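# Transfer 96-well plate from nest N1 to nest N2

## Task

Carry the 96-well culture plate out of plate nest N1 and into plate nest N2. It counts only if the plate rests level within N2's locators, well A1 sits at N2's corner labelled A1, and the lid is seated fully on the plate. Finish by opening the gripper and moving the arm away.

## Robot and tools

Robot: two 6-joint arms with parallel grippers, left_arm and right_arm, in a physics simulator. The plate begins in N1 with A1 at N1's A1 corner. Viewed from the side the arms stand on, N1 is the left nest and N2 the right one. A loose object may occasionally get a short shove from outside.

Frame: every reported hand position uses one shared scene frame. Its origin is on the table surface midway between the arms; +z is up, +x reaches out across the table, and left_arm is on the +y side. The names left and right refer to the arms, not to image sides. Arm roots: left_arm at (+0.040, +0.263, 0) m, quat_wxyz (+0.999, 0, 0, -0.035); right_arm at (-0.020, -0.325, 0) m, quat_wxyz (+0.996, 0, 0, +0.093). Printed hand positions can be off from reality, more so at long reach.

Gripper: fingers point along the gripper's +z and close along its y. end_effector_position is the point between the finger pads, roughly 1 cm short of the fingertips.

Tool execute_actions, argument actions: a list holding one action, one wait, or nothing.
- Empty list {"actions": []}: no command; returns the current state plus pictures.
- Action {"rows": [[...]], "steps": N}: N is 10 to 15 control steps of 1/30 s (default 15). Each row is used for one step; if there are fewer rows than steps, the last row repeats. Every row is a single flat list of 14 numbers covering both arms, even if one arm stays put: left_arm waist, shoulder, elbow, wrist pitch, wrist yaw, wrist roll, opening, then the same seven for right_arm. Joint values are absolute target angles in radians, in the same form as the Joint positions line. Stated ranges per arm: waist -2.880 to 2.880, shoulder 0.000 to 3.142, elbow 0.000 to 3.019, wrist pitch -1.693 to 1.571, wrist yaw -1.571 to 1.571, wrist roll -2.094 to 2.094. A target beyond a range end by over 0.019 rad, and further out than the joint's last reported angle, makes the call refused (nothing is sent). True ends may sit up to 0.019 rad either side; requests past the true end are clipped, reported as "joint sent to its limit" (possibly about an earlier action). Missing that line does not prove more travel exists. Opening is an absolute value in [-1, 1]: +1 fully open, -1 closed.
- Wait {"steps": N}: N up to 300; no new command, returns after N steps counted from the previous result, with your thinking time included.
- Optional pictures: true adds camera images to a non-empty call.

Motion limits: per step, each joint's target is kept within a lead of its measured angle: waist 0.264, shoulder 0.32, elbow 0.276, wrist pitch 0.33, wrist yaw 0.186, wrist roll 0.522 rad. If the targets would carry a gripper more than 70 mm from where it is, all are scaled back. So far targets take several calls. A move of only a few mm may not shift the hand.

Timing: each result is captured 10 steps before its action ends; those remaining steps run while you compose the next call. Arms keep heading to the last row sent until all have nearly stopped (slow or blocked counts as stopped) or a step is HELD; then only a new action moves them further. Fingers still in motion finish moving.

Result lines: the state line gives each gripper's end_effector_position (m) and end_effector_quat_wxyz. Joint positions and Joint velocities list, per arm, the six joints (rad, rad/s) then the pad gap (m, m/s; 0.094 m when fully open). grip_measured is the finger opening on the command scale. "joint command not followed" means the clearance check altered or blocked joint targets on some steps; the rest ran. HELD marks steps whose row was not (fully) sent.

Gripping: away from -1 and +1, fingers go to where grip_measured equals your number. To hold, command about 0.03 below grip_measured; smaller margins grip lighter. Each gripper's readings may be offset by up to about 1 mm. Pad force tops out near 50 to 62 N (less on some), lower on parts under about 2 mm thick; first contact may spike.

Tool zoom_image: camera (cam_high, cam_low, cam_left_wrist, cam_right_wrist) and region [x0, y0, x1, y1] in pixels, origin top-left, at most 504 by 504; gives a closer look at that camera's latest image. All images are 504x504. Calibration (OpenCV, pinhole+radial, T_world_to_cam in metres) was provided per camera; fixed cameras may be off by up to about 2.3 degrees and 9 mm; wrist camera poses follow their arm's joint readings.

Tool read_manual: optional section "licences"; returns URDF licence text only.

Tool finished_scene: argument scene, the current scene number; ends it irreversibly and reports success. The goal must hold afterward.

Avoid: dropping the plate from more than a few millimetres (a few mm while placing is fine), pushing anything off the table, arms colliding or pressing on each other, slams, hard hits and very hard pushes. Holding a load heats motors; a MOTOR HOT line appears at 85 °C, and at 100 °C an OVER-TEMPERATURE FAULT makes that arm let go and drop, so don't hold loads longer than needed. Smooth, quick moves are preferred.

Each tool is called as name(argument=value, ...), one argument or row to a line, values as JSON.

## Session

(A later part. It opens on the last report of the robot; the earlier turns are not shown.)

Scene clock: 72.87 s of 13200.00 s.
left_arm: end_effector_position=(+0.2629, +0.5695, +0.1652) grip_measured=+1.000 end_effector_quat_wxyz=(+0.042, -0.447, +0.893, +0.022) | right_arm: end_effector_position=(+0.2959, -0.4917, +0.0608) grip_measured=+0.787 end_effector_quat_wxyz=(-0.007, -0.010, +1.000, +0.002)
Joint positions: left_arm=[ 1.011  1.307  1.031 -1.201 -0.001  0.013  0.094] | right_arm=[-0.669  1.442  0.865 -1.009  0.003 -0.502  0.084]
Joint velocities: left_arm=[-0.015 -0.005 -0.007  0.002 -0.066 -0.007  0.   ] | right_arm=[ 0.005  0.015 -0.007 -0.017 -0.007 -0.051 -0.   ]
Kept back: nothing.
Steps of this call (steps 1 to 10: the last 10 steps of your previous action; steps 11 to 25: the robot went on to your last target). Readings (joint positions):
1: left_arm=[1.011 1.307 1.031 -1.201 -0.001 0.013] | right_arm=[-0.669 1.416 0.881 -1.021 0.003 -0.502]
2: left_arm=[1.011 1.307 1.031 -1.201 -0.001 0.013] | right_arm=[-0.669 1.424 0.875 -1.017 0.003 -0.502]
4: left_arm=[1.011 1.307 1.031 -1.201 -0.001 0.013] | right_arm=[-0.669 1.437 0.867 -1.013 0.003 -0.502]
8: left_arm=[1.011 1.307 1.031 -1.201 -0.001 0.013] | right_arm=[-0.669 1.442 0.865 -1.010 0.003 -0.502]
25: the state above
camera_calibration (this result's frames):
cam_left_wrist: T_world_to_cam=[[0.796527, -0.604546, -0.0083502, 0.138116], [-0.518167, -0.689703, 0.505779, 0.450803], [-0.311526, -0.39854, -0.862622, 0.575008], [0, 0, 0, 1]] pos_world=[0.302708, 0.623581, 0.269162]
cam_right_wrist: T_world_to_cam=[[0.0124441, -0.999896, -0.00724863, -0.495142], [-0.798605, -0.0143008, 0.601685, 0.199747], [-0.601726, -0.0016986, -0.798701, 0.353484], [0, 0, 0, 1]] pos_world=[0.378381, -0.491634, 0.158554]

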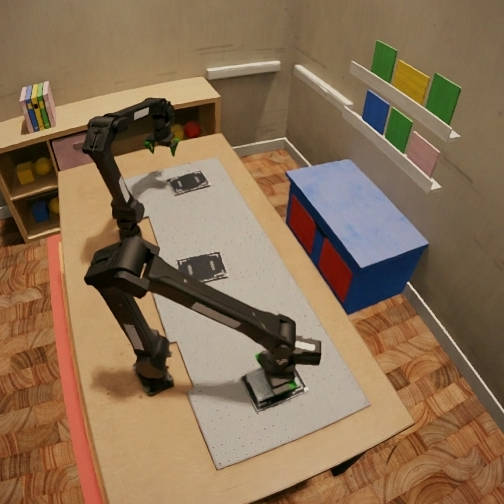

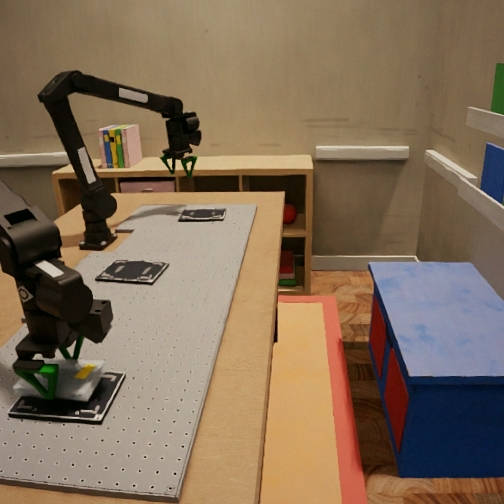

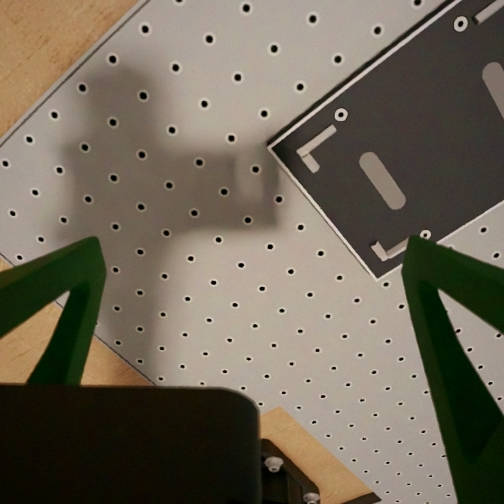

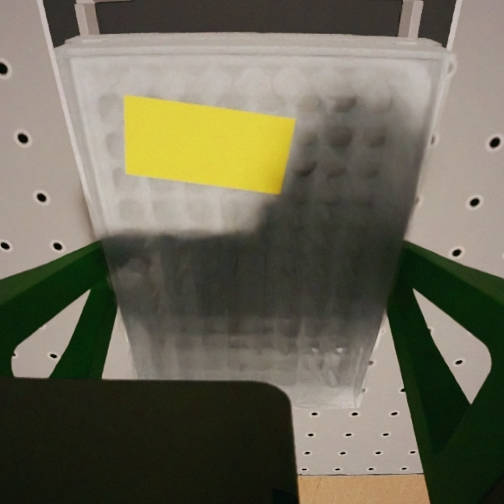

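execute_actions(
  actions=[
    {"rows":[[1,1.3,1.025,-1.2,0,0,1,-0.65,1.472,0.846,-0.94,0,-0.5,0.75]]},
  ],
)

execute_actions(
  actions=[
    {"steps":25},
  ],
  pictures=true,
)

zoom_image(
  camera="cam_low",
  region=[0, 340, 140, 430],
)

Scene clock: 73.63 s of 13200.00 s.
left_arm: end_effector_position=(+0.2629, +0.5695, +0.1652) grip_measured=+1.000 end_effector_quat_wxyz=(+0.042, -0.447, +0.893, +0.022) | right_arm: end_effector_position=(+0.3013, -0.4936, +0.0524) grip_measured=+0.787 end_effector_quat_wxyz=(+0.005, -0.011, +1.000, -0.004)
Joint positions: left_arm=[ 1.011  1.307  1.031 -1.201 -0.001  0.013  0.094] | right_arm=[-0.667  1.453  0.851 -0.957  0.003 -0.502  0.084]
Joint velocities: left_arm=[-0.005  0.015 -0.012  0.002 -0.007 -0.037  0.   ] | right_arm=[ 0.005  0.103 -0.027  0.095 -0.007  0.007 -0.   ]
Steps of this call (steps 1 to 15: the robot went on to your last target; steps 16 to 18: nothing new was sent; steps 19 to 23: the first 5 steps of this action). Readings (joint positions):
19: left_arm=[1.011 1.307 1.031 -1.201 -0.001 0.013] | right_arm=[-0.669 1.442 0.862 -0.997 0.003 -0.502]
20: left_arm=[1.011 1.307 1.031 -1.201 -0.001 0.013] | right_arm=[-0.668 1.443 0.858 -0.980 0.003 -0.502]
22: left_arm=[1.011 1.307 1.031 -1.201 -0.001 0.013] | right_arm=[-0.667 1.450 0.853 -0.960 0.003 -0.502]
23: the state above

Scene clock: 74.47 s of 13200.00 s.
left_arm: end_effector_position=(+0.2629, +0.5695, +0.1652) grip_measured=+1.000 end_effector_quat_wxyz=(+0.042, -0.447, +0.893, +0.022) | right_arm: end_effector_position=(+0.2999, -0.4925, +0.0486) grip_measured=+0.787 end_effector_quat_wxyz=(+0.002, -0.011, +1.000, -0.002)
Joint positions: left_arm=[ 1.011  1.307  1.031 -1.201 -0.001  0.013  0.094] | right_arm=[-0.666  1.46   0.846 -0.952  0.003 -0.502  0.084]
Joint velocities: left_arm=[-0.005  0.005 -0.002  0.002 -0.022  0.022  0.   ] | right_arm=[-0.015 -0.005 -0.007 -0.012  0.007 -0.051 -0.   ]
Kept back: nothing.
Steps of this call (steps 1 to 10: the last 10 steps of your previous action; steps 11 to 15: the robot went on to your last target; steps 16 to 25: nothing new was sent). Readings (joint positions):
1: left_arm=[1.011 1.307 1.031 -1.201 -0.001 0.013] | right_arm=[-0.666 1.456 0.849 -0.955 0.003 -0.502]
2: left_arm=[1.011 1.307 1.031 -1.201 -0.001 0.013] | right_arm=[-0.666 1.458 0.848 -0.954 0.003 -0.502]
4: left_arm=[1.011 1.307 1.031 -1.201 -0.001 0.013] | right_arm=[-0.666 1.460 0.847 -0.953 0.003 -0.502]
8: left_arm=[1.011 1.307 1.031 -1.201 -0.001 0.013] | right_arm=[-0.666 1.460 0.846 -0.952 0.003 -0.502]
25: the state above
All arms were judged still, so your last target was given up. Only a new action makes them travel on or press farther. Fingers that are still opening or closing keep moving.
camera_calibration (this result's frames):
cam_left_wrist: T_world_to_cam=[[0.796527, -0.604546, -0.0083502, 0.138116], [-0.518167, -0.689703, 0.505779, 0.450803], [-0.311526, -0.39854, -0.862622, 0.575008], [0, 0, 0, 1]] pos_world=[0.302708, 0.623581, 0.269162]
cam_right_wrist: T_world_to_cam=[[0.0155408, -0.999877, 0.00200181, -0.497483], [-0.808823, -0.0113942, 0.587942, 0.215366], [-0.587847, -0.0107562, -0.808901, 0.338046], [0, 0, 0, 1]] pos_world=[0.380643, -0.491332, 0.147819]

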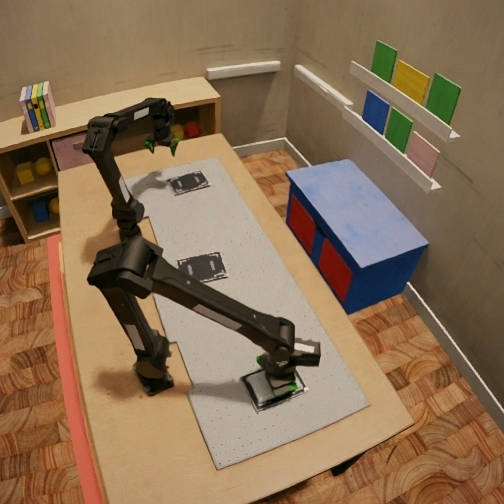

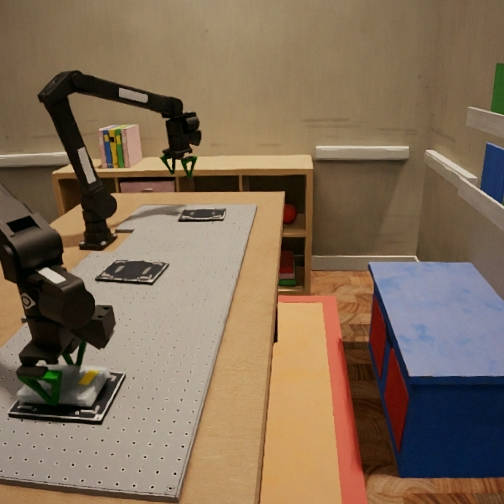

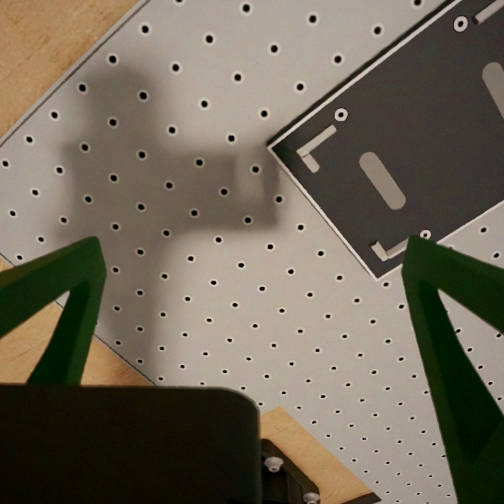

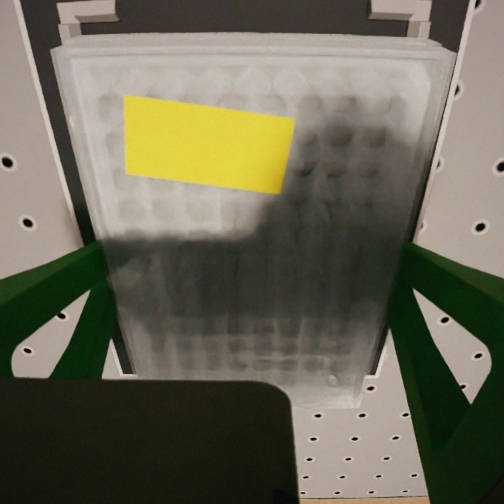

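Region (0, 340, 140, 430) of cam_low's 504x504 image, scaled by 3.600, with more detail than that image has; it fills the top 324 rows of this view, and the rest is white.

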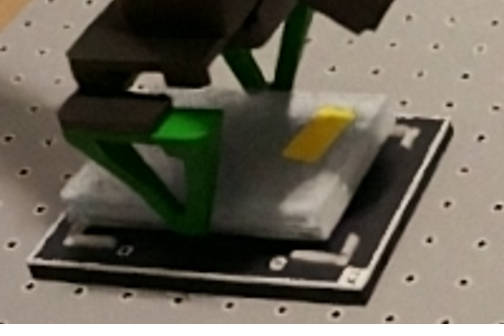

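execute_actions(
  actions=[
    {"rows":[[1,1.3,1.025,-1.2,0,0,1,-0.64,1.479,0.846,-0.932,0,-0.5,0.75]]},
  ],
)

execute_actions(
  actions=[
    {"steps":25},
  ],
  pictures=true,
)

Scene clock: 76.60 s of 13200.00 s.
left_arm: end_effector_position=(+0.2629, +0.5695, +0.1652) grip_measured=+1.000 end_effector_quat_wxyz=(+0.042, -0.447, +0.893, +0.022) | right_arm: end_effector_position=(+0.3028, -0.4905, +0.0479) grip_measured=+0.787 end_effector_quat_wxyz=(+0.004, -0.016, +1.000, -0.004)
Joint positions: left_arm=[ 1.011  1.307  1.031 -1.201 -0.001  0.013  0.094] | right_arm=[-0.657  1.462  0.846 -0.945  0.003 -0.502  0.084]
Joint velocities: left_arm=[-0.005 -0.005  0.002 -0.002  0.022 -0.022  0.   ] | right_arm=[ 0.054  0.005  0.012  0.027 -0.022  0.022 -0.001]
Steps of this call (steps 1 to 59: nothing new was sent; steps 60 to 64: the first 5 steps of this action). Readings (joint positions):
60: left_arm=[1.011 1.307 1.031 -1.201 -0.001 0.013] | right_arm=[-0.665 1.460 0.846 -0.951 0.003 -0.502]
61: left_arm=[1.011 1.307 1.031 -1.201 -0.001 0.013] | right_arm=[-0.664 1.460 0.846 -0.949 0.003 -0.502]
63: left_arm=[1.011 1.307 1.031 -1.201 -0.001 0.013] | right_arm=[-0.659 1.461 0.846 -0.946 0.003 -0.502]
64: the state above

Scene clock: 77.43 s of 13200.00 s.
left_arm: end_effector_position=(+0.2629, +0.5695, +0.1652) grip_measured=+1.000 end_effector_quat_wxyz=(+0.042, -0.447, +0.893, +0.022) | right_arm: end_effector_position=(+0.3033, -0.4895, +0.0476) grip_measured=+0.787 end_effector_quat_wxyz=(+0.004, -0.017, +1.000, -0.003)
Joint positions: left_arm=[ 1.011  1.307  1.031 -1.201 -0.001  0.013  0.094] | right_arm=[-0.654  1.463  0.846 -0.944  0.003 -0.502  0.084]
Joint velocities: left_arm=[-0.005 -0.015 -0.007 -0.002  0.066 -0.022  0.   ] | right_arm=[ 0.005  0.005 -0.002  0.002  0.11   0.051  0.   ]
Kept back: nothing.
Steps of this call (steps 1 to 10: the last 10 steps of your previous action; steps 11 to 15: the robot went on to your last target; steps 16 to 25: nothing new was sent). Readings (joint positions):
1: left_arm=[1.011 1.307 1.031 -1.201 -0.001 0.013] | right_arm=[-0.656 1.463 0.846 -0.945 0.003 -0.502]
2: left_arm=[1.011 1.307 1.031 -1.201 -0.001 0.013] | right_arm=[-0.655 1.463 0.846 -0.944 0.003 -0.502]
4: left_arm=[1.011 1.307 1.031 -1.201 -0.001 0.013] | right_arm=[-0.654 1.463 0.846 -0.944 0.003 -0.502]
8: left_arm=[1.011 1.307 1.031 -1.201 -0.001 0.013] | right_arm=[-0.654 1.463 0.846 -0.944 0.003 -0.502]
25: the state above
All arms were judged still, so your last target was given up. Only a new action makes them travel on or press farther. Fingers that are still opening or closing keep moving.
camera_calibration (this result's frames):
cam_left_wrist: T_world_to_cam=[[0.796527, -0.604546, -0.0083502, 0.138116], [-0.518167, -0.689703, 0.505779, 0.450803], [-0.311526, -0.39854, -0.862622, 0.575008], [0, 0, 0, 1]] pos_world=[0.302708, 0.623581, 0.269162]
cam_right_wrist: T_world_to_cam=[[0.0273511, -0.999617, 0.00417841, -0.498032], [-0.811027, -0.019747, 0.584675, 0.215495], [-0.584369, -0.0193803, -0.811257, 0.334089], [0, 0, 0, 1]] pos_world=[0.383625, -0.487112, 0.147118]

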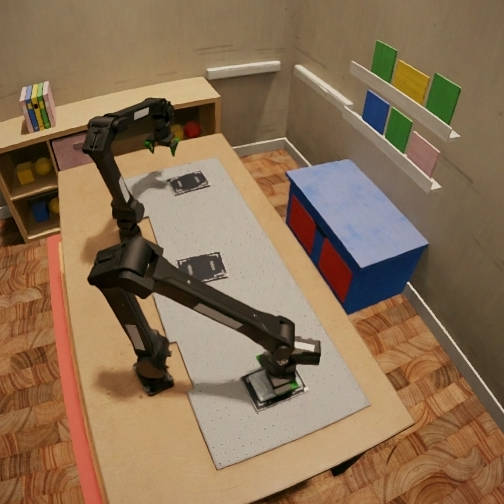

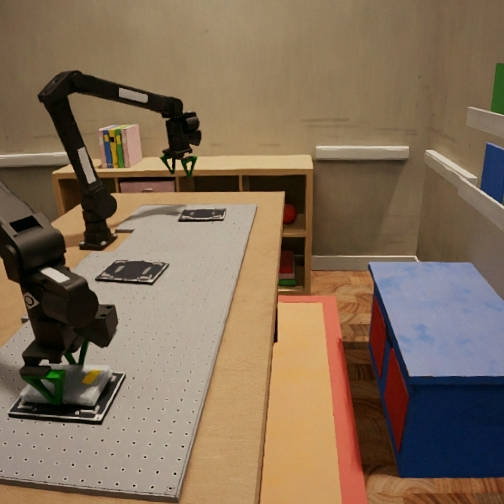

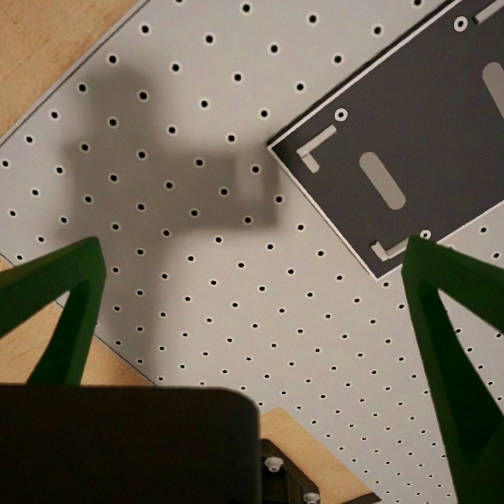

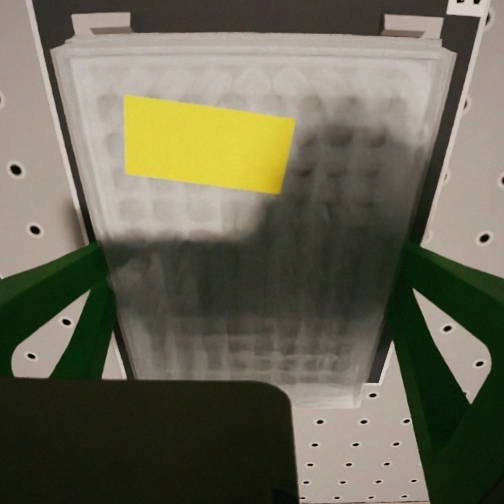

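execute_actions(
  actions=[
    {"rows":[[1,1.3,1.025,-1.2,0,0,1,-0.67,1.475,0.834,-0.925,0,-0.482,0.75]]},
  ],
)

execute_actions(
  actions=[
    {"steps":25},
  ],
  pictures=true,
)

Scene clock: 78.00 s of 13200.00 s.
left_arm: end_effector_position=(+0.2629, +0.5695, +0.1652) grip_measured=+1.000 end_effector_quat_wxyz=(+0.042, -0.447, +0.893, +0.022) | right_arm: end_effector_position=(+0.3012, -0.4884, +0.0449) grip_measured=+0.787 end_effector_quat_wxyz=(+0.003, -0.015, +1.000, -0.003)
Joint positions: left_arm=[ 1.011  1.307  1.031 -1.201 -0.001  0.013  0.094] | right_arm=[-0.654  1.463  0.838 -0.938  0.003 -0.497  0.084]
Joint velocities: left_arm=[-0.015  0.005  0.002 -0.007 -0.037 -0.037  0.   ] | right_arm=[ 0.005 -0.015 -0.037  0.012  0.022 -0.007 -0.   ]
Steps of this call (steps 1 to 12: nothing new was sent; steps 13 to 17: the first 5 steps of this action). Readings (joint positions):
13: left_arm=[1.011 1.307 1.031 -1.201 -0.001 0.013] | right_arm=[-0.654 1.463 0.845 -0.943 0.003 -0.501]
14: left_arm=[1.011 1.307 1.031 -1.201 -0.001 0.013] | right_arm=[-0.654 1.463 0.844 -0.940 0.003 -0.500]
16: left_arm=[1.011 1.307 1.031 -1.201 -0.001 0.013] | right_arm=[-0.654 1.463 0.839 -0.938 0.003 -0.498]
17: the state above

Scene clock: 78.83 s of 13200.00 s.
left_arm: end_effector_position=(+0.2629, +0.5695, +0.1652) grip_measured=+1.000 end_effector_quat_wxyz=(+0.042, -0.447, +0.893, +0.022) | right_arm: end_effector_position=(+0.3002, -0.4879, +0.0442) grip_measured=+0.787 end_effector_quat_wxyz=(+0.002, -0.013, +1.000, -0.002)
Joint positions: left_arm=[ 1.011  1.307  1.031 -1.201 -0.001  0.013  0.094] | right_arm=[-0.654  1.463  0.835 -0.938  0.003 -0.495  0.084]
Joint velocities: left_arm=[-0.005  0.005  0.002  0.002 -0.022 -0.007  0.   ] | right_arm=[-0.005 -0.024 -0.012 -0.002 -0.007 -0.037  0.   ]
Kept back: nothing.
Steps of this call (steps 1 to 10: the last 10 steps of your previous action; steps 11 to 15: the robot went on to your last target; steps 16 to 25: nothing new was sent). Readings (joint positions):
1: left_arm=[1.011 1.307 1.031 -1.201 -0.001 0.013] | right_arm=[-0.654 1.463 0.836 -0.938 0.003 -0.497]
2: left_arm=[1.011 1.307 1.031 -1.201 -0.001 0.013] | right_arm=[-0.654 1.463 0.836 -0.938 0.003 -0.496]
4: left_arm=[1.011 1.307 1.031 -1.201 -0.001 0.013] | right_arm=[-0.654 1.463 0.835 -0.938 0.003 -0.496]
8: left_arm=[1.011 1.307 1.031 -1.201 -0.001 0.013] | right_arm=[-0.654 1.463 0.835 -0.938 0.003 -0.495]
25: the state above
All arms were judged still, so your last target was given up. Only a new action makes them travel on or press farther. Fingers that are still opening or closing keep moving.
camera_calibration (this result's frames):
cam_left_wrist: T_world_to_cam=[[0.796527, -0.604546, -0.0083502, 0.138116], [-0.518167, -0.689703, 0.505779, 0.450803], [-0.311526, -0.39854, -0.862622, 0.575008], [0, 0, 0, 1]] pos_world=[0.302708, 0.623581, 0.269162]
cam_right_wrist: T_world_to_cam=[[0.0197357, -0.999803, 0.00215481, -0.494072], [-0.808989, -0.0147026, 0.58764, 0.216727], [-0.587492, -0.0133407, -0.80912, 0.333295], [0, 0, 0, 1]] pos_world=[0.380889, -0.486342, 0.143383]

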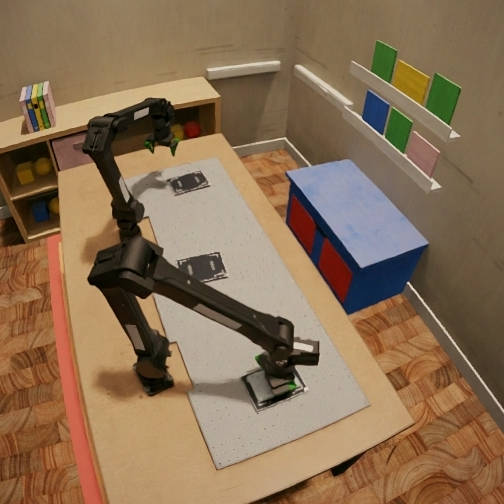

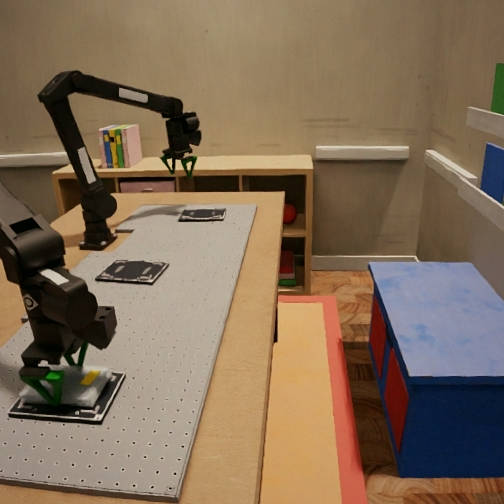

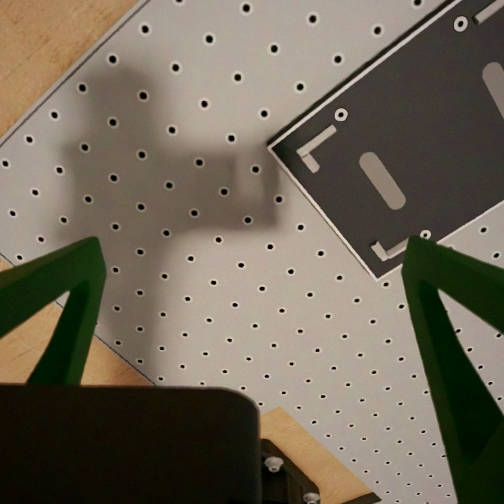

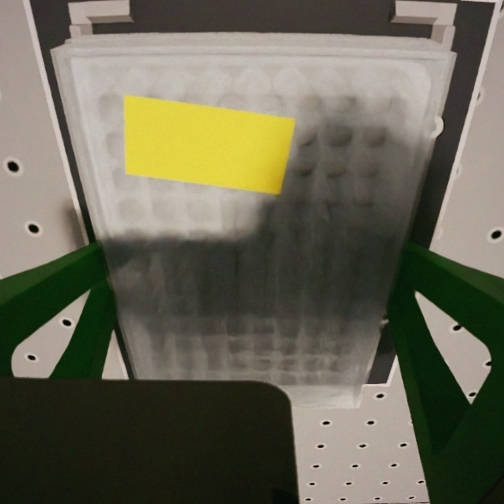

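execute_actions(
  actions=[
    {"rows":[[1,1.3,1.025,-1.2,0,0,1,-0.674,1.475,0.836,-0.913,0,-0.49,0.75]]},
  ],
)

execute_actions(
  actions=[
    {"steps":25},
  ],
  pictures=true,
)

Scene clock: 79.47 s of 13200.00 s.
left_arm: end_effector_position=(+0.2629, +0.5695, +0.1652) grip_measured=+1.000 end_effector_quat_wxyz=(+0.042, -0.447, +0.893, +0.022) | right_arm: end_effector_position=(+0.3021, -0.4903, +0.0442) grip_measured=+0.787 end_effector_quat_wxyz=(+0.007, -0.012, +1.000, -0.005)
Joint positions: left_arm=[ 1.011  1.307  1.031 -1.201 -0.001  0.013  0.094] | right_arm=[-0.657  1.463  0.835 -0.926  0.003 -0.495  0.084]
Joint velocities: left_arm=[-0.005 -0.015  0.007  0.002 -0.022 -0.037  0.   ] | right_arm=[-0.015 -0.005  0.017  0.022 -0.022  0.037 -0.001]
Steps of this call (steps 1 to 14: nothing new was sent; steps 15 to 19: the first 5 steps of this action). Readings (joint positions):
15: left_arm=[1.011 1.307 1.031 -1.201 -0.001 0.013] | right_arm=[-0.654 1.463 0.835 -0.936 0.003 -0.495]
16: left_arm=[1.011 1.307 1.031 -1.201 -0.001 0.013] | right_arm=[-0.655 1.463 0.835 -0.932 0.003 -0.495]
18: left_arm=[1.011 1.307 1.031 -1.201 -0.001 0.013] | right_arm=[-0.657 1.463 0.835 -0.927 0.003 -0.495]
19: the state above

Scene clock: 80.30 s of 13200.00 s.
left_arm: end_effector_position=(+0.2629, +0.5695, +0.1652) grip_measured=+1.000 end_effector_quat_wxyz=(+0.042, -0.447, +0.893, +0.022) | right_arm: end_effector_position=(+0.3021, -0.4907, +0.0442) grip_measured=+0.787 end_effector_quat_wxyz=(+0.007, -0.011, +1.000, -0.005)
Joint positions: left_arm=[ 1.011  1.307  1.031 -1.201 -0.001  0.013  0.094] | right_arm=[-0.659  1.463  0.835 -0.925  0.003 -0.495  0.084]
Joint velocities: left_arm=[-0.015 -0.015  0.007  0.007 -0.066  0.022  0.   ] | right_arm=[-0.015 -0.005  0.007  0.012 -0.007 -0.022 -0.   ]
Kept back: nothing.
Steps of this call (steps 1 to 10: the last 10 steps of your previous action; steps 11 to 15: the robot went on to your last target; steps 16 to 25: nothing new was sent). Readings (joint positions):
1: left_arm=[1.011 1.307 1.031 -1.201 -0.001 0.013] | right_arm=[-0.658 1.463 0.835 -0.926 0.003 -0.495]
2: left_arm=[1.011 1.307 1.031 -1.201 -0.001 0.013] | right_arm=[-0.658 1.463 0.835 -0.926 0.003 -0.495]
4: left_arm=[1.011 1.307 1.031 -1.201 -0.001 0.013] | right_arm=[-0.659 1.463 0.835 -0.925 0.003 -0.495]
8: left_arm=[1.011 1.307 1.031 -1.201 -0.001 0.013] | right_arm=[-0.659 1.463 0.835 -0.925 0.003 -0.495]
25: the state above
All arms were judged still, so your last target was given up. Only a new action makes them travel on or press farther. Fingers that are still opening or closing keep moving.
camera_calibration (this result's frames):
cam_left_wrist: T_world_to_cam=[[0.796527, -0.604546, -0.0083502, 0.138116], [-0.518167, -0.689703, 0.505779, 0.450803], [-0.311526, -0.39854, -0.862622, 0.575008], [0, 0, 0, 1]] pos_world=[0.302708, 0.623581, 0.269162]
cam_right_wrist: T_world_to_cam=[[0.0151042, -0.999855, 0.00787673, -0.495818], [-0.815387, -0.00775731, 0.578864, 0.223952], [-0.578719, -0.0151658, -0.815386, 0.331145], [0, 0, 0, 1]] pos_world=[0.381736, -0.488987, 0.144279]

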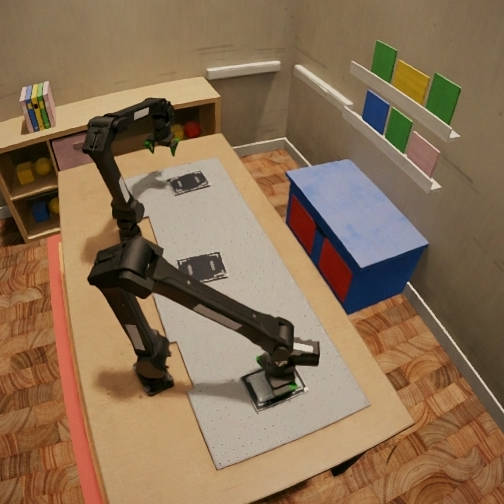

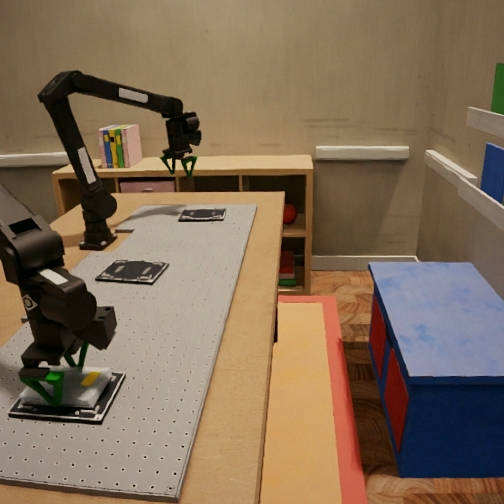

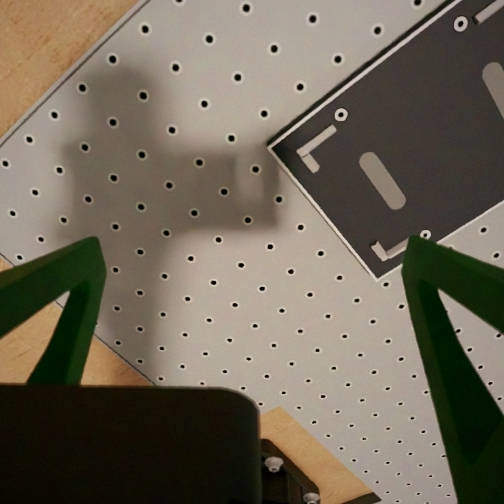

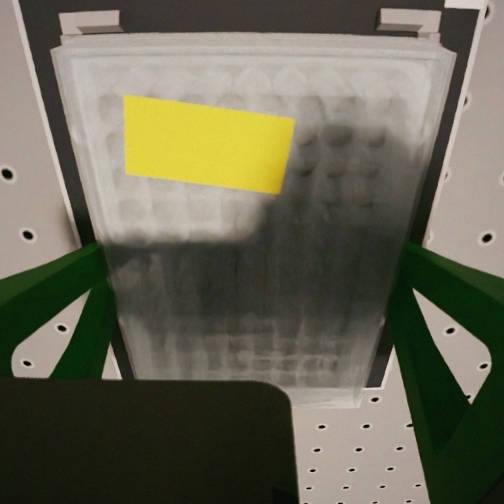

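execute_actions(
  actions=[
    {"rows":[[1,1.3,1.025,-1.2,0,0,1,-0.66,1.5,0.836,-0.906,0,-0.51,0.75]]},
  ],
)

execute_actions(
  actions=[
    {"steps":25},
  ],
  pictures=true,
)

zoom_image(
  camera="cam_low",
  region=[0, 340, 140, 430],
)

Scene clock: 80.87 s of 13200.00 s.
left_arm: end_effector_position=(+0.2629, +0.5695, +0.1652) grip_measured=+1.000 end_effector_quat_wxyz=(+0.042, -0.447, +0.893, +0.022) | right_arm: end_effector_position=(+0.3020, -0.4906, +0.0380) grip_measured=+0.787 end_effector_quat_wxyz=(+0.002, -0.012, +1.000, -0.002)
Joint positions: left_arm=[ 1.011  1.307  1.031 -1.201 -0.001  0.013  0.094] | right_arm=[-0.659  1.481  0.835 -0.919  0.002 -0.497  0.084]
Joint velocities: left_arm=[-0.005  0.005  0.002 -0.012 -0.037  0.007  0.   ] | right_arm=[-0.005  0.073 -0.002  0.007 -0.037 -0.066  0.002]
Steps of this call (steps 1 to 12: nothing new was sent; steps 13 to 17: the first 5 steps of this action). Readings (joint positions):
13: left_arm=[1.011 1.307 1.031 -1.201 -0.001 0.013] | right_arm=[-0.659 1.464 0.835 -0.925 0.003 -0.495]
14: left_arm=[1.011 1.307 1.031 -1.201 -0.001 0.013] | right_arm=[-0.659 1.467 0.835 -0.922 0.003 -0.496]
16: left_arm=[1.011 1.307 1.031 -1.201 -0.001 0.013] | right_arm=[-0.659 1.477 0.835 -0.919 0.003 -0.496]
17: the state above

Scene clock: 81.70 s of 13200.00 s.
left_arm: end_effector_position=(+0.2629, +0.5695, +0.1652) grip_measured=+1.000 end_effector_quat_wxyz=(+0.042, -0.447, +0.893, +0.022) | right_arm: end_effector_position=(+0.3020, -0.4905, +0.0379) grip_measured=+0.787 end_effector_quat_wxyz=(+0.002, -0.013, +1.000, -0.002)
Joint positions: left_arm=[ 1.011  1.307  1.031 -1.201 -0.001  0.013  0.094] | right_arm=[-0.659  1.482  0.835 -0.919  0.002 -0.499  0.084]
Joint velocities: left_arm=[-0.015 -0.015 -0.002  0.007  0.022 -0.022  0.   ] | right_arm=[ 0.005  0.005 -0.002  0.007 -0.007 -0.037 -0.001]
Kept back: nothing.
Steps of this call (steps 1 to 10: the last 10 steps of your previous action; steps 11 to 15: the robot went on to your last target; steps 16 to 25: nothing new was sent). Readings (joint positions):
1: left_arm=[1.011 1.307 1.031 -1.201 -0.001 0.013] | right_arm=[-0.659 1.482 0.835 -0.919 0.002 -0.499]
2: left_arm=[1.011 1.307 1.031 -1.201 -0.001 0.013] | right_arm=[-0.659 1.482 0.835 -0.919 0.002 -0.499]
4: left_arm=[1.011 1.307 1.031 -1.201 -0.001 0.013] | right_arm=[-0.659 1.482 0.835 -0.919 0.002 -0.499]
8: left_arm=[1.011 1.307 1.031 -1.201 -0.001 0.013] | right_arm=[-0.659 1.482 0.835 -0.919 0.002 -0.499]
25: the state above
All arms were judged still, so your last target was given up. Only a new action makes them travel on or press farther. Fingers that are still opening or closing keep moving.
camera_calibration (this result's frames):
cam_left_wrist: T_world_to_cam=[[0.796527, -0.604546, -0.0083502, 0.138116], [-0.518167, -0.689703, 0.505779, 0.450803], [-0.311526, -0.39854, -0.862622, 0.575008], [0, 0, 0, 1]] pos_world=[0.302708, 0.623581, 0.269162]
cam_right_wrist: T_world_to_cam=[[0.0193583, -0.999812, 0.00131781, -0.496587], [-0.808987, -0.0148891, 0.587638, 0.221784], [-0.587507, -0.0124418, -0.809123, 0.329676], [0, 0, 0, 1]] pos_world=[0.382721, -0.48909, 0.137074]

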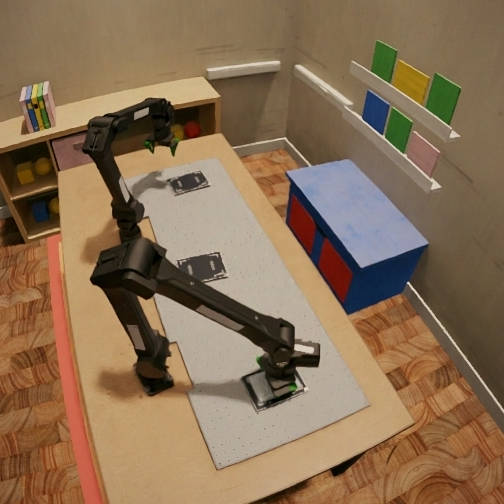

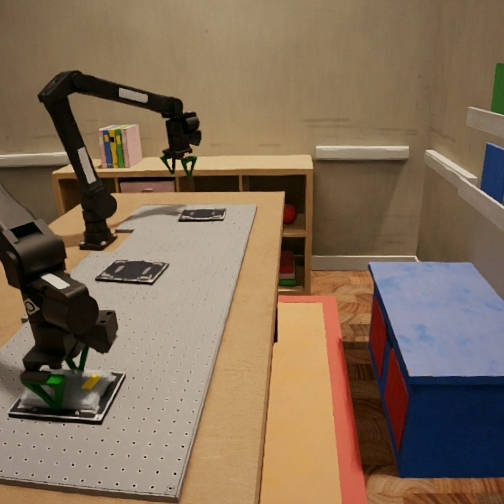

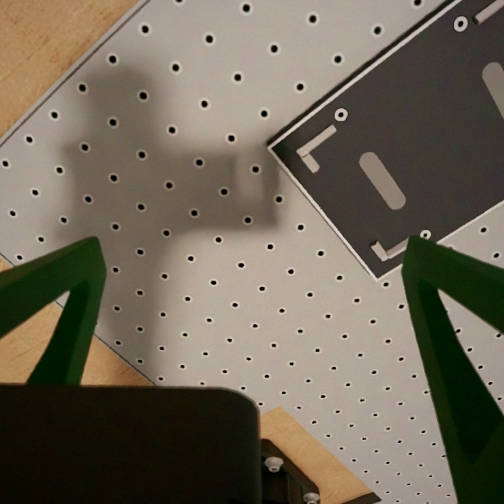

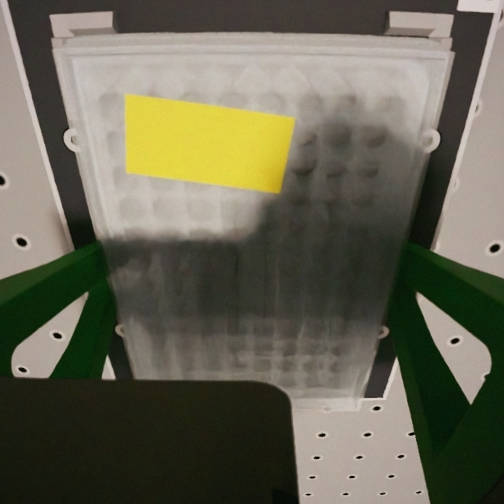

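Region (0, 340, 140, 430) of cam_low's 504x504 image, scaled by 3.600, with more detail than that image has; it fills the top 324 rows of this view, and the rest is white.

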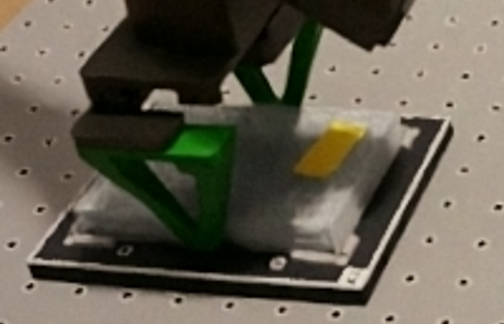

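Looks seated. Release and rise.

execute_actions(
  actions=[
    {"rows":[[1,1.3,1.025,-1.2,0,0,1,-0.66,1.482,0.836,-0.919,0,-0.5,1]]},
  ],
)

execute_actions(
  actions=[
    {"rows":[[1,1.3,1.025,-1.2,0,0,1,-0.66,1.47,0.89,-0.93,0,-0.5,1],[1,1.3,1.025,-1.2,0,0,1,-0.66,1.46,0.9,-0.945,0,-0.5,1],[1,1.3,1.025,-1.2,0,0,1,-0.66,1.45,0.91,-0.96,0,-0.5,1],[1,1.3,1.025,-1.2,0,0,1,-0.66,1.44,0.92,-0.98,0,-0.5,1],[1,1.3,1.025,-1.2,0,0,1,-0.66,1.43,0.93,-1.0,0,-0.5,1],[1,1.3,1.025,-1.2,0,0,1,-0.66,1.4,0.97,-1.08,0,-0.5,1]]},
  ],
)

execute_actions(
  actions=[
    {"steps":25},
  ],
  pictures=true,
)

zoom_image(
  camera="cam_low",
  region=[0, 340, 140, 430],
)

Scene clock: 82.57 s of 13200.00 s.
left_arm: end_effector_position=(+0.2629, +0.5695, +0.1652) grip_measured=+1.000 end_effector_quat_wxyz=(+0.042, -0.447, +0.893, +0.022) | right_arm: end_effector_position=(+0.3021, -0.4906, +0.0380) grip_measured=+1.000 end_effector_quat_wxyz=(+0.002, -0.013, +1.000, -0.002)
Joint positions: left_arm=[ 1.011  1.307  1.031 -1.201 -0.001  0.013  0.094] | right_arm=[-0.659  1.481  0.835 -0.919  0.002 -0.499  0.094]
Joint velocities: left_arm=[-0.005 -0.005  0.002  0.002  0.022 -0.022  0.   ] | right_arm=[ 0.005 -0.005 -0.002 -0.012 -0.022 -0.051  0.   ]
Steps of this call (steps 1 to 21: nothing new was sent; steps 22 to 26: the first 5 steps of this action). Readings (joint positions):
22: left_arm=[1.011 1.307 1.031 -1.201 -0.001 0.013] | right_arm=[-0.659 1.482 0.835 -0.919 0.002 -0.499]
23: left_arm=[1.011 1.307 1.031 -1.201 -0.001 0.013] | right_arm=[-0.659 1.481 0.835 -0.919 0.002 -0.499]
25: left_arm=[1.011 1.307 1.031 -1.201 -0.001 0.013] | right_arm=[-0.659 1.481 0.835 -0.919 0.002 -0.499]
26: the state above

Scene clock: 83.07 s of 13200.00 s.
left_arm: end_effector_position=(+0.2629, +0.5695, +0.1652) grip_measured=+1.000 end_effector_quat_wxyz=(+0.042, -0.447, +0.893, +0.022) | right_arm: end_effector_position=(+0.3058, -0.4925, +0.0503) grip_measured=+1.000 end_effector_quat_wxyz=(+0.002, -0.013, +1.000, -0.002)
Joint positions: left_arm=[ 1.011  1.307  1.031 -1.201 -0.001  0.013  0.094] | right_arm=[-0.659  1.47   0.863 -0.959  0.002 -0.499  0.094]
Joint velocities: left_arm=[-0.005 -0.005  0.002  0.022 -0.037 -0.037  0.   ] | right_arm=[-0.005 -0.21   0.286 -0.471 -0.022 -0.022  0.   ]
Steps of this call (steps 1 to 10: the last 10 steps of your previous action; steps 11 to 15: the first 5 steps of this action). Readings (joint positions):
11: left_arm=[1.011 1.307 1.031 -1.201 -0.001 0.013] | right_arm=[-0.659 1.481 0.837 -0.920 0.002 -0.499]
12: left_arm=[1.011 1.307 1.031 -1.201 -0.001 0.013] | right_arm=[-0.659 1.481 0.840 -0.923 0.002 -0.499]
14: left_arm=[1.011 1.307 1.031 -1.201 -0.001 0.013] | right_arm=[-0.659 1.476 0.854 -0.943 0.002 -0.499]
15: the state above

Scene clock: 83.90 s of 13200.00 s.
left_arm: end_effector_position=(+0.2629, +0.5695, +0.1652) grip_measured=+1.000 end_effector_quat_wxyz=(+0.042, -0.447, +0.893, +0.022) | right_arm: end_effector_position=(+0.3185, -0.4990, +0.1071) grip_measured=+1.000 end_effector_quat_wxyz=(+0.027, -0.013, +0.999, -0.015)
Joint positions: left_arm=[ 1.011  1.307  1.031 -1.201 -0.001  0.013  0.094] | right_arm=[-0.659  1.387  0.947 -1.068  0.002 -0.499  0.094]
Joint velocities: left_arm=[-0.005 -0.005  0.007  0.007  0.007 -0.022  0.   ] | right_arm=[ 0.005 -0.005  0.012 -0.007  0.007 -0.066  0.   ]
Kept back: nothing.
Steps of this call (steps 1 to 10: the last 10 steps of your previous action; steps 11 to 25: the robot went on to your last target). Readings (joint positions):
1: left_arm=[1.011 1.307 1.031 -1.201 -0.001 0.013] | right_arm=[-0.659 1.461 0.877 -0.988 0.002 -0.499]
2: left_arm=[1.011 1.307 1.031 -1.201 -0.001 0.013] | right_arm=[-0.659 1.449 0.893 -1.022 0.002 -0.499]
4: left_arm=[1.011 1.307 1.031 -1.201 -0.001 0.013] | right_arm=[-0.659 1.421 0.919 -1.053 0.002 -0.499]
8: left_arm=[1.011 1.307 1.031 -1.201 -0.001 0.013] | right_arm=[-0.659 1.387 0.947 -1.064 0.002 -0.499]
25: the state above
camera_calibration (this result's frames):
cam_left_wrist: T_world_to_cam=[[0.796527, -0.604546, -0.0083502, 0.138116], [-0.518167, -0.689703, 0.505779, 0.450803], [-0.311526, -0.39854, -0.862622, 0.575008], [0, 0, 0, 1]] pos_world=[0.302708, 0.623581, 0.269162]
cam_right_wrist: T_world_to_cam=[[0.0186028, -0.999425, 0.0283359, -0.507859], [-0.837869, -0.000118988, 0.545871, 0.215329], [-0.545554, -0.0338965, -0.83739, 0.374179], [0, 0, 0, 1]] pos_world=[0.394, -0.494858, 0.210182]

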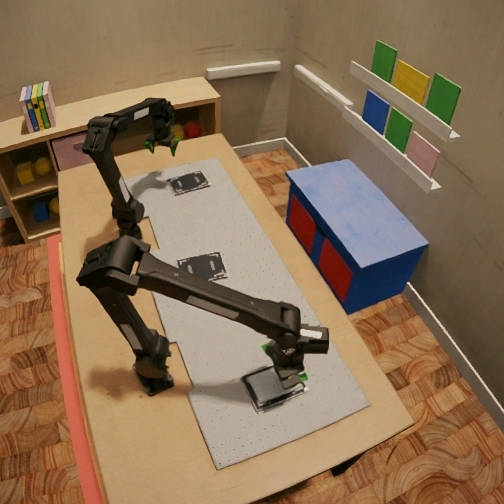

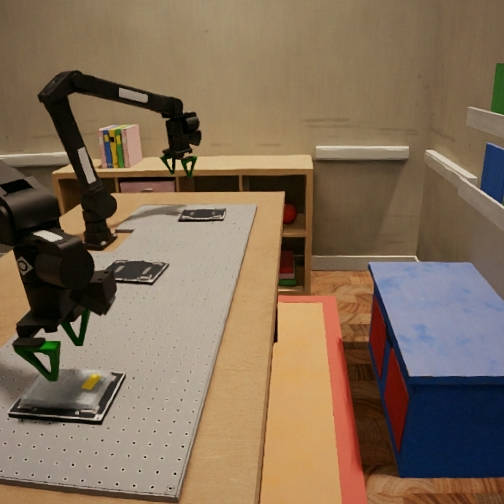

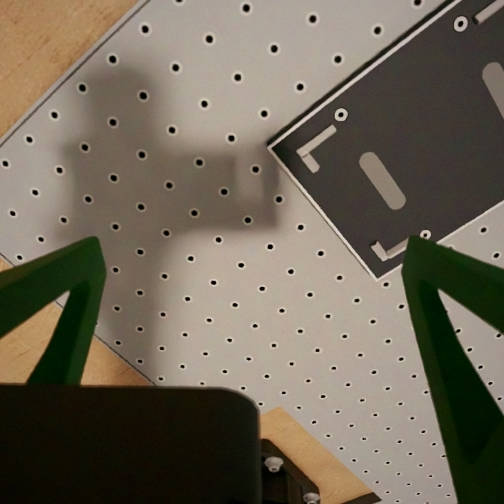

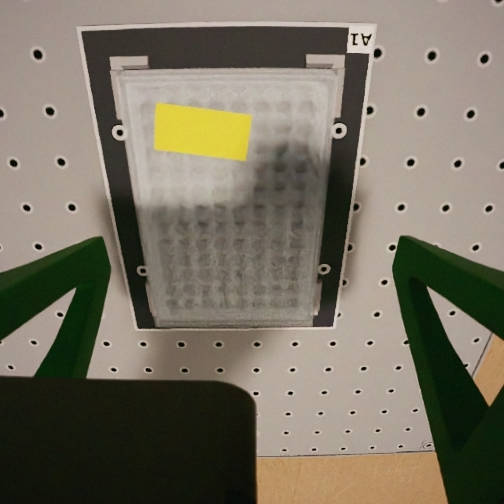

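Region (0, 340, 140, 430) of cam_low's 504x504 image, scaled by 3.600, with more detail than that image has; it fills the top 324 rows of this view, and the rest is white.

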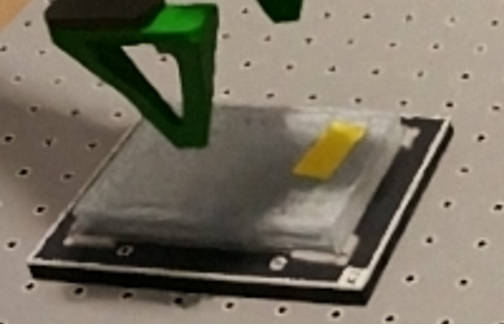

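execute_actions(
  actions=[
    {"rows":[[1,1.3,1.025,-1.2,0,0,1,-0.1,1.2,1.05,-1.3,0,-0.5,1]]},
  ],
)

execute_actions(
  actions=[
    {"steps":20},
  ],
)

finished_scene(
  scene=1,
)

Scene clock: 84.40 s of 13200.00 s.
left_arm: end_effector_position=(+0.2629, +0.5695, +0.1652) grip_measured=+1.000 end_effector_quat_wxyz=(+0.042, -0.447, +0.893, +0.022) | right_arm: end_effector_position=(+0.3118, -0.4417, +0.1353) grip_measured=+1.000 end_effector_quat_wxyz=(+0.007, -0.082, +0.997, -0.006)
Joint positions: left_arm=[ 1.011  1.307  1.031 -1.201 -0.001  0.013  0.094] | right_arm=[-0.52   1.308  0.953 -1.198  0.005 -0.499  0.094]
Joint velocities: left_arm=[-0.015 -0.015 -0.027 -0.012  0.022 -0.066  0.   ] | right_arm=[ 1.333 -0.679  0.105 -0.589  0.022 -0.066  0.   ]
Steps of this call (steps 1 to 10: the robot went on to your last target; steps 11 to 15: the first 5 steps of this action). Readings (joint positions):
11: left_arm=[1.011 1.307 1.031 -1.201 -0.001 0.013] | right_arm=[-0.651 1.382 0.949 -1.087 0.004 -0.499]
12: left_arm=[1.011 1.307 1.031 -1.201 -0.001 0.013] | right_arm=[-0.632 1.371 0.949 -1.120 0.005 -0.499]
14: left_arm=[1.011 1.307 1.031 -1.201 -0.001 0.013] | right_arm=[-0.564 1.331 0.950 -1.176 0.005 -0.499]
15: the state above

Scene clock: 85.07 s of 13200.00 s.
left_arm: end_effector_position=(+0.2629, +0.5695, +0.1652) grip_measured=+1.000 end_effector_quat_wxyz=(+0.042, -0.447, +0.893, +0.022) | right_arm: end_effector_position=(+0.3267, -0.2907, +0.1966) grip_measured=+1.000 end_effector_quat_wxyz=(+0.053, -0.294, +0.954, -0.009)
Joint positions: left_arm=[ 1.011  1.307  1.031 -1.201 -0.001  0.013  0.094] | right_arm=[-0.087  1.195  1.02  -1.289 -0.003 -0.499  0.094]
Joint velocities: left_arm=[-0.005 -0.005 -0.002  0.012 -0.066 -0.066  0.   ] | right_arm=[-0.005 -0.015 -0.012  0.002  0.022 -0.022  0.   ]
Kept back: nothing.
Steps of this call (steps 1 to 10: the last 10 steps of your previous action; steps 11 to 20: the robot went on to your last target). Readings (joint positions):
1: left_arm=[1.011 1.307 1.031 -1.201 -0.001 0.013] | right_arm=[-0.472 1.285 0.957 -1.216 0.005 -0.499]
2: left_arm=[1.011 1.307 1.031 -1.201 -0.001 0.013] | right_arm=[-0.419 1.264 0.963 -1.231 0.005 -0.499]
4: left_arm=[1.011 1.307 1.031 -1.201 -0.001 0.013] | right_arm=[-0.303 1.231 0.978 -1.253 0.005 -0.499]
8: left_arm=[1.011 1.307 1.031 -1.201 -0.001 0.013] | right_arm=[-0.094 1.199 1.014 -1.281 -0.003 -0.499]
20: the state above

The scene is finished: the task was done.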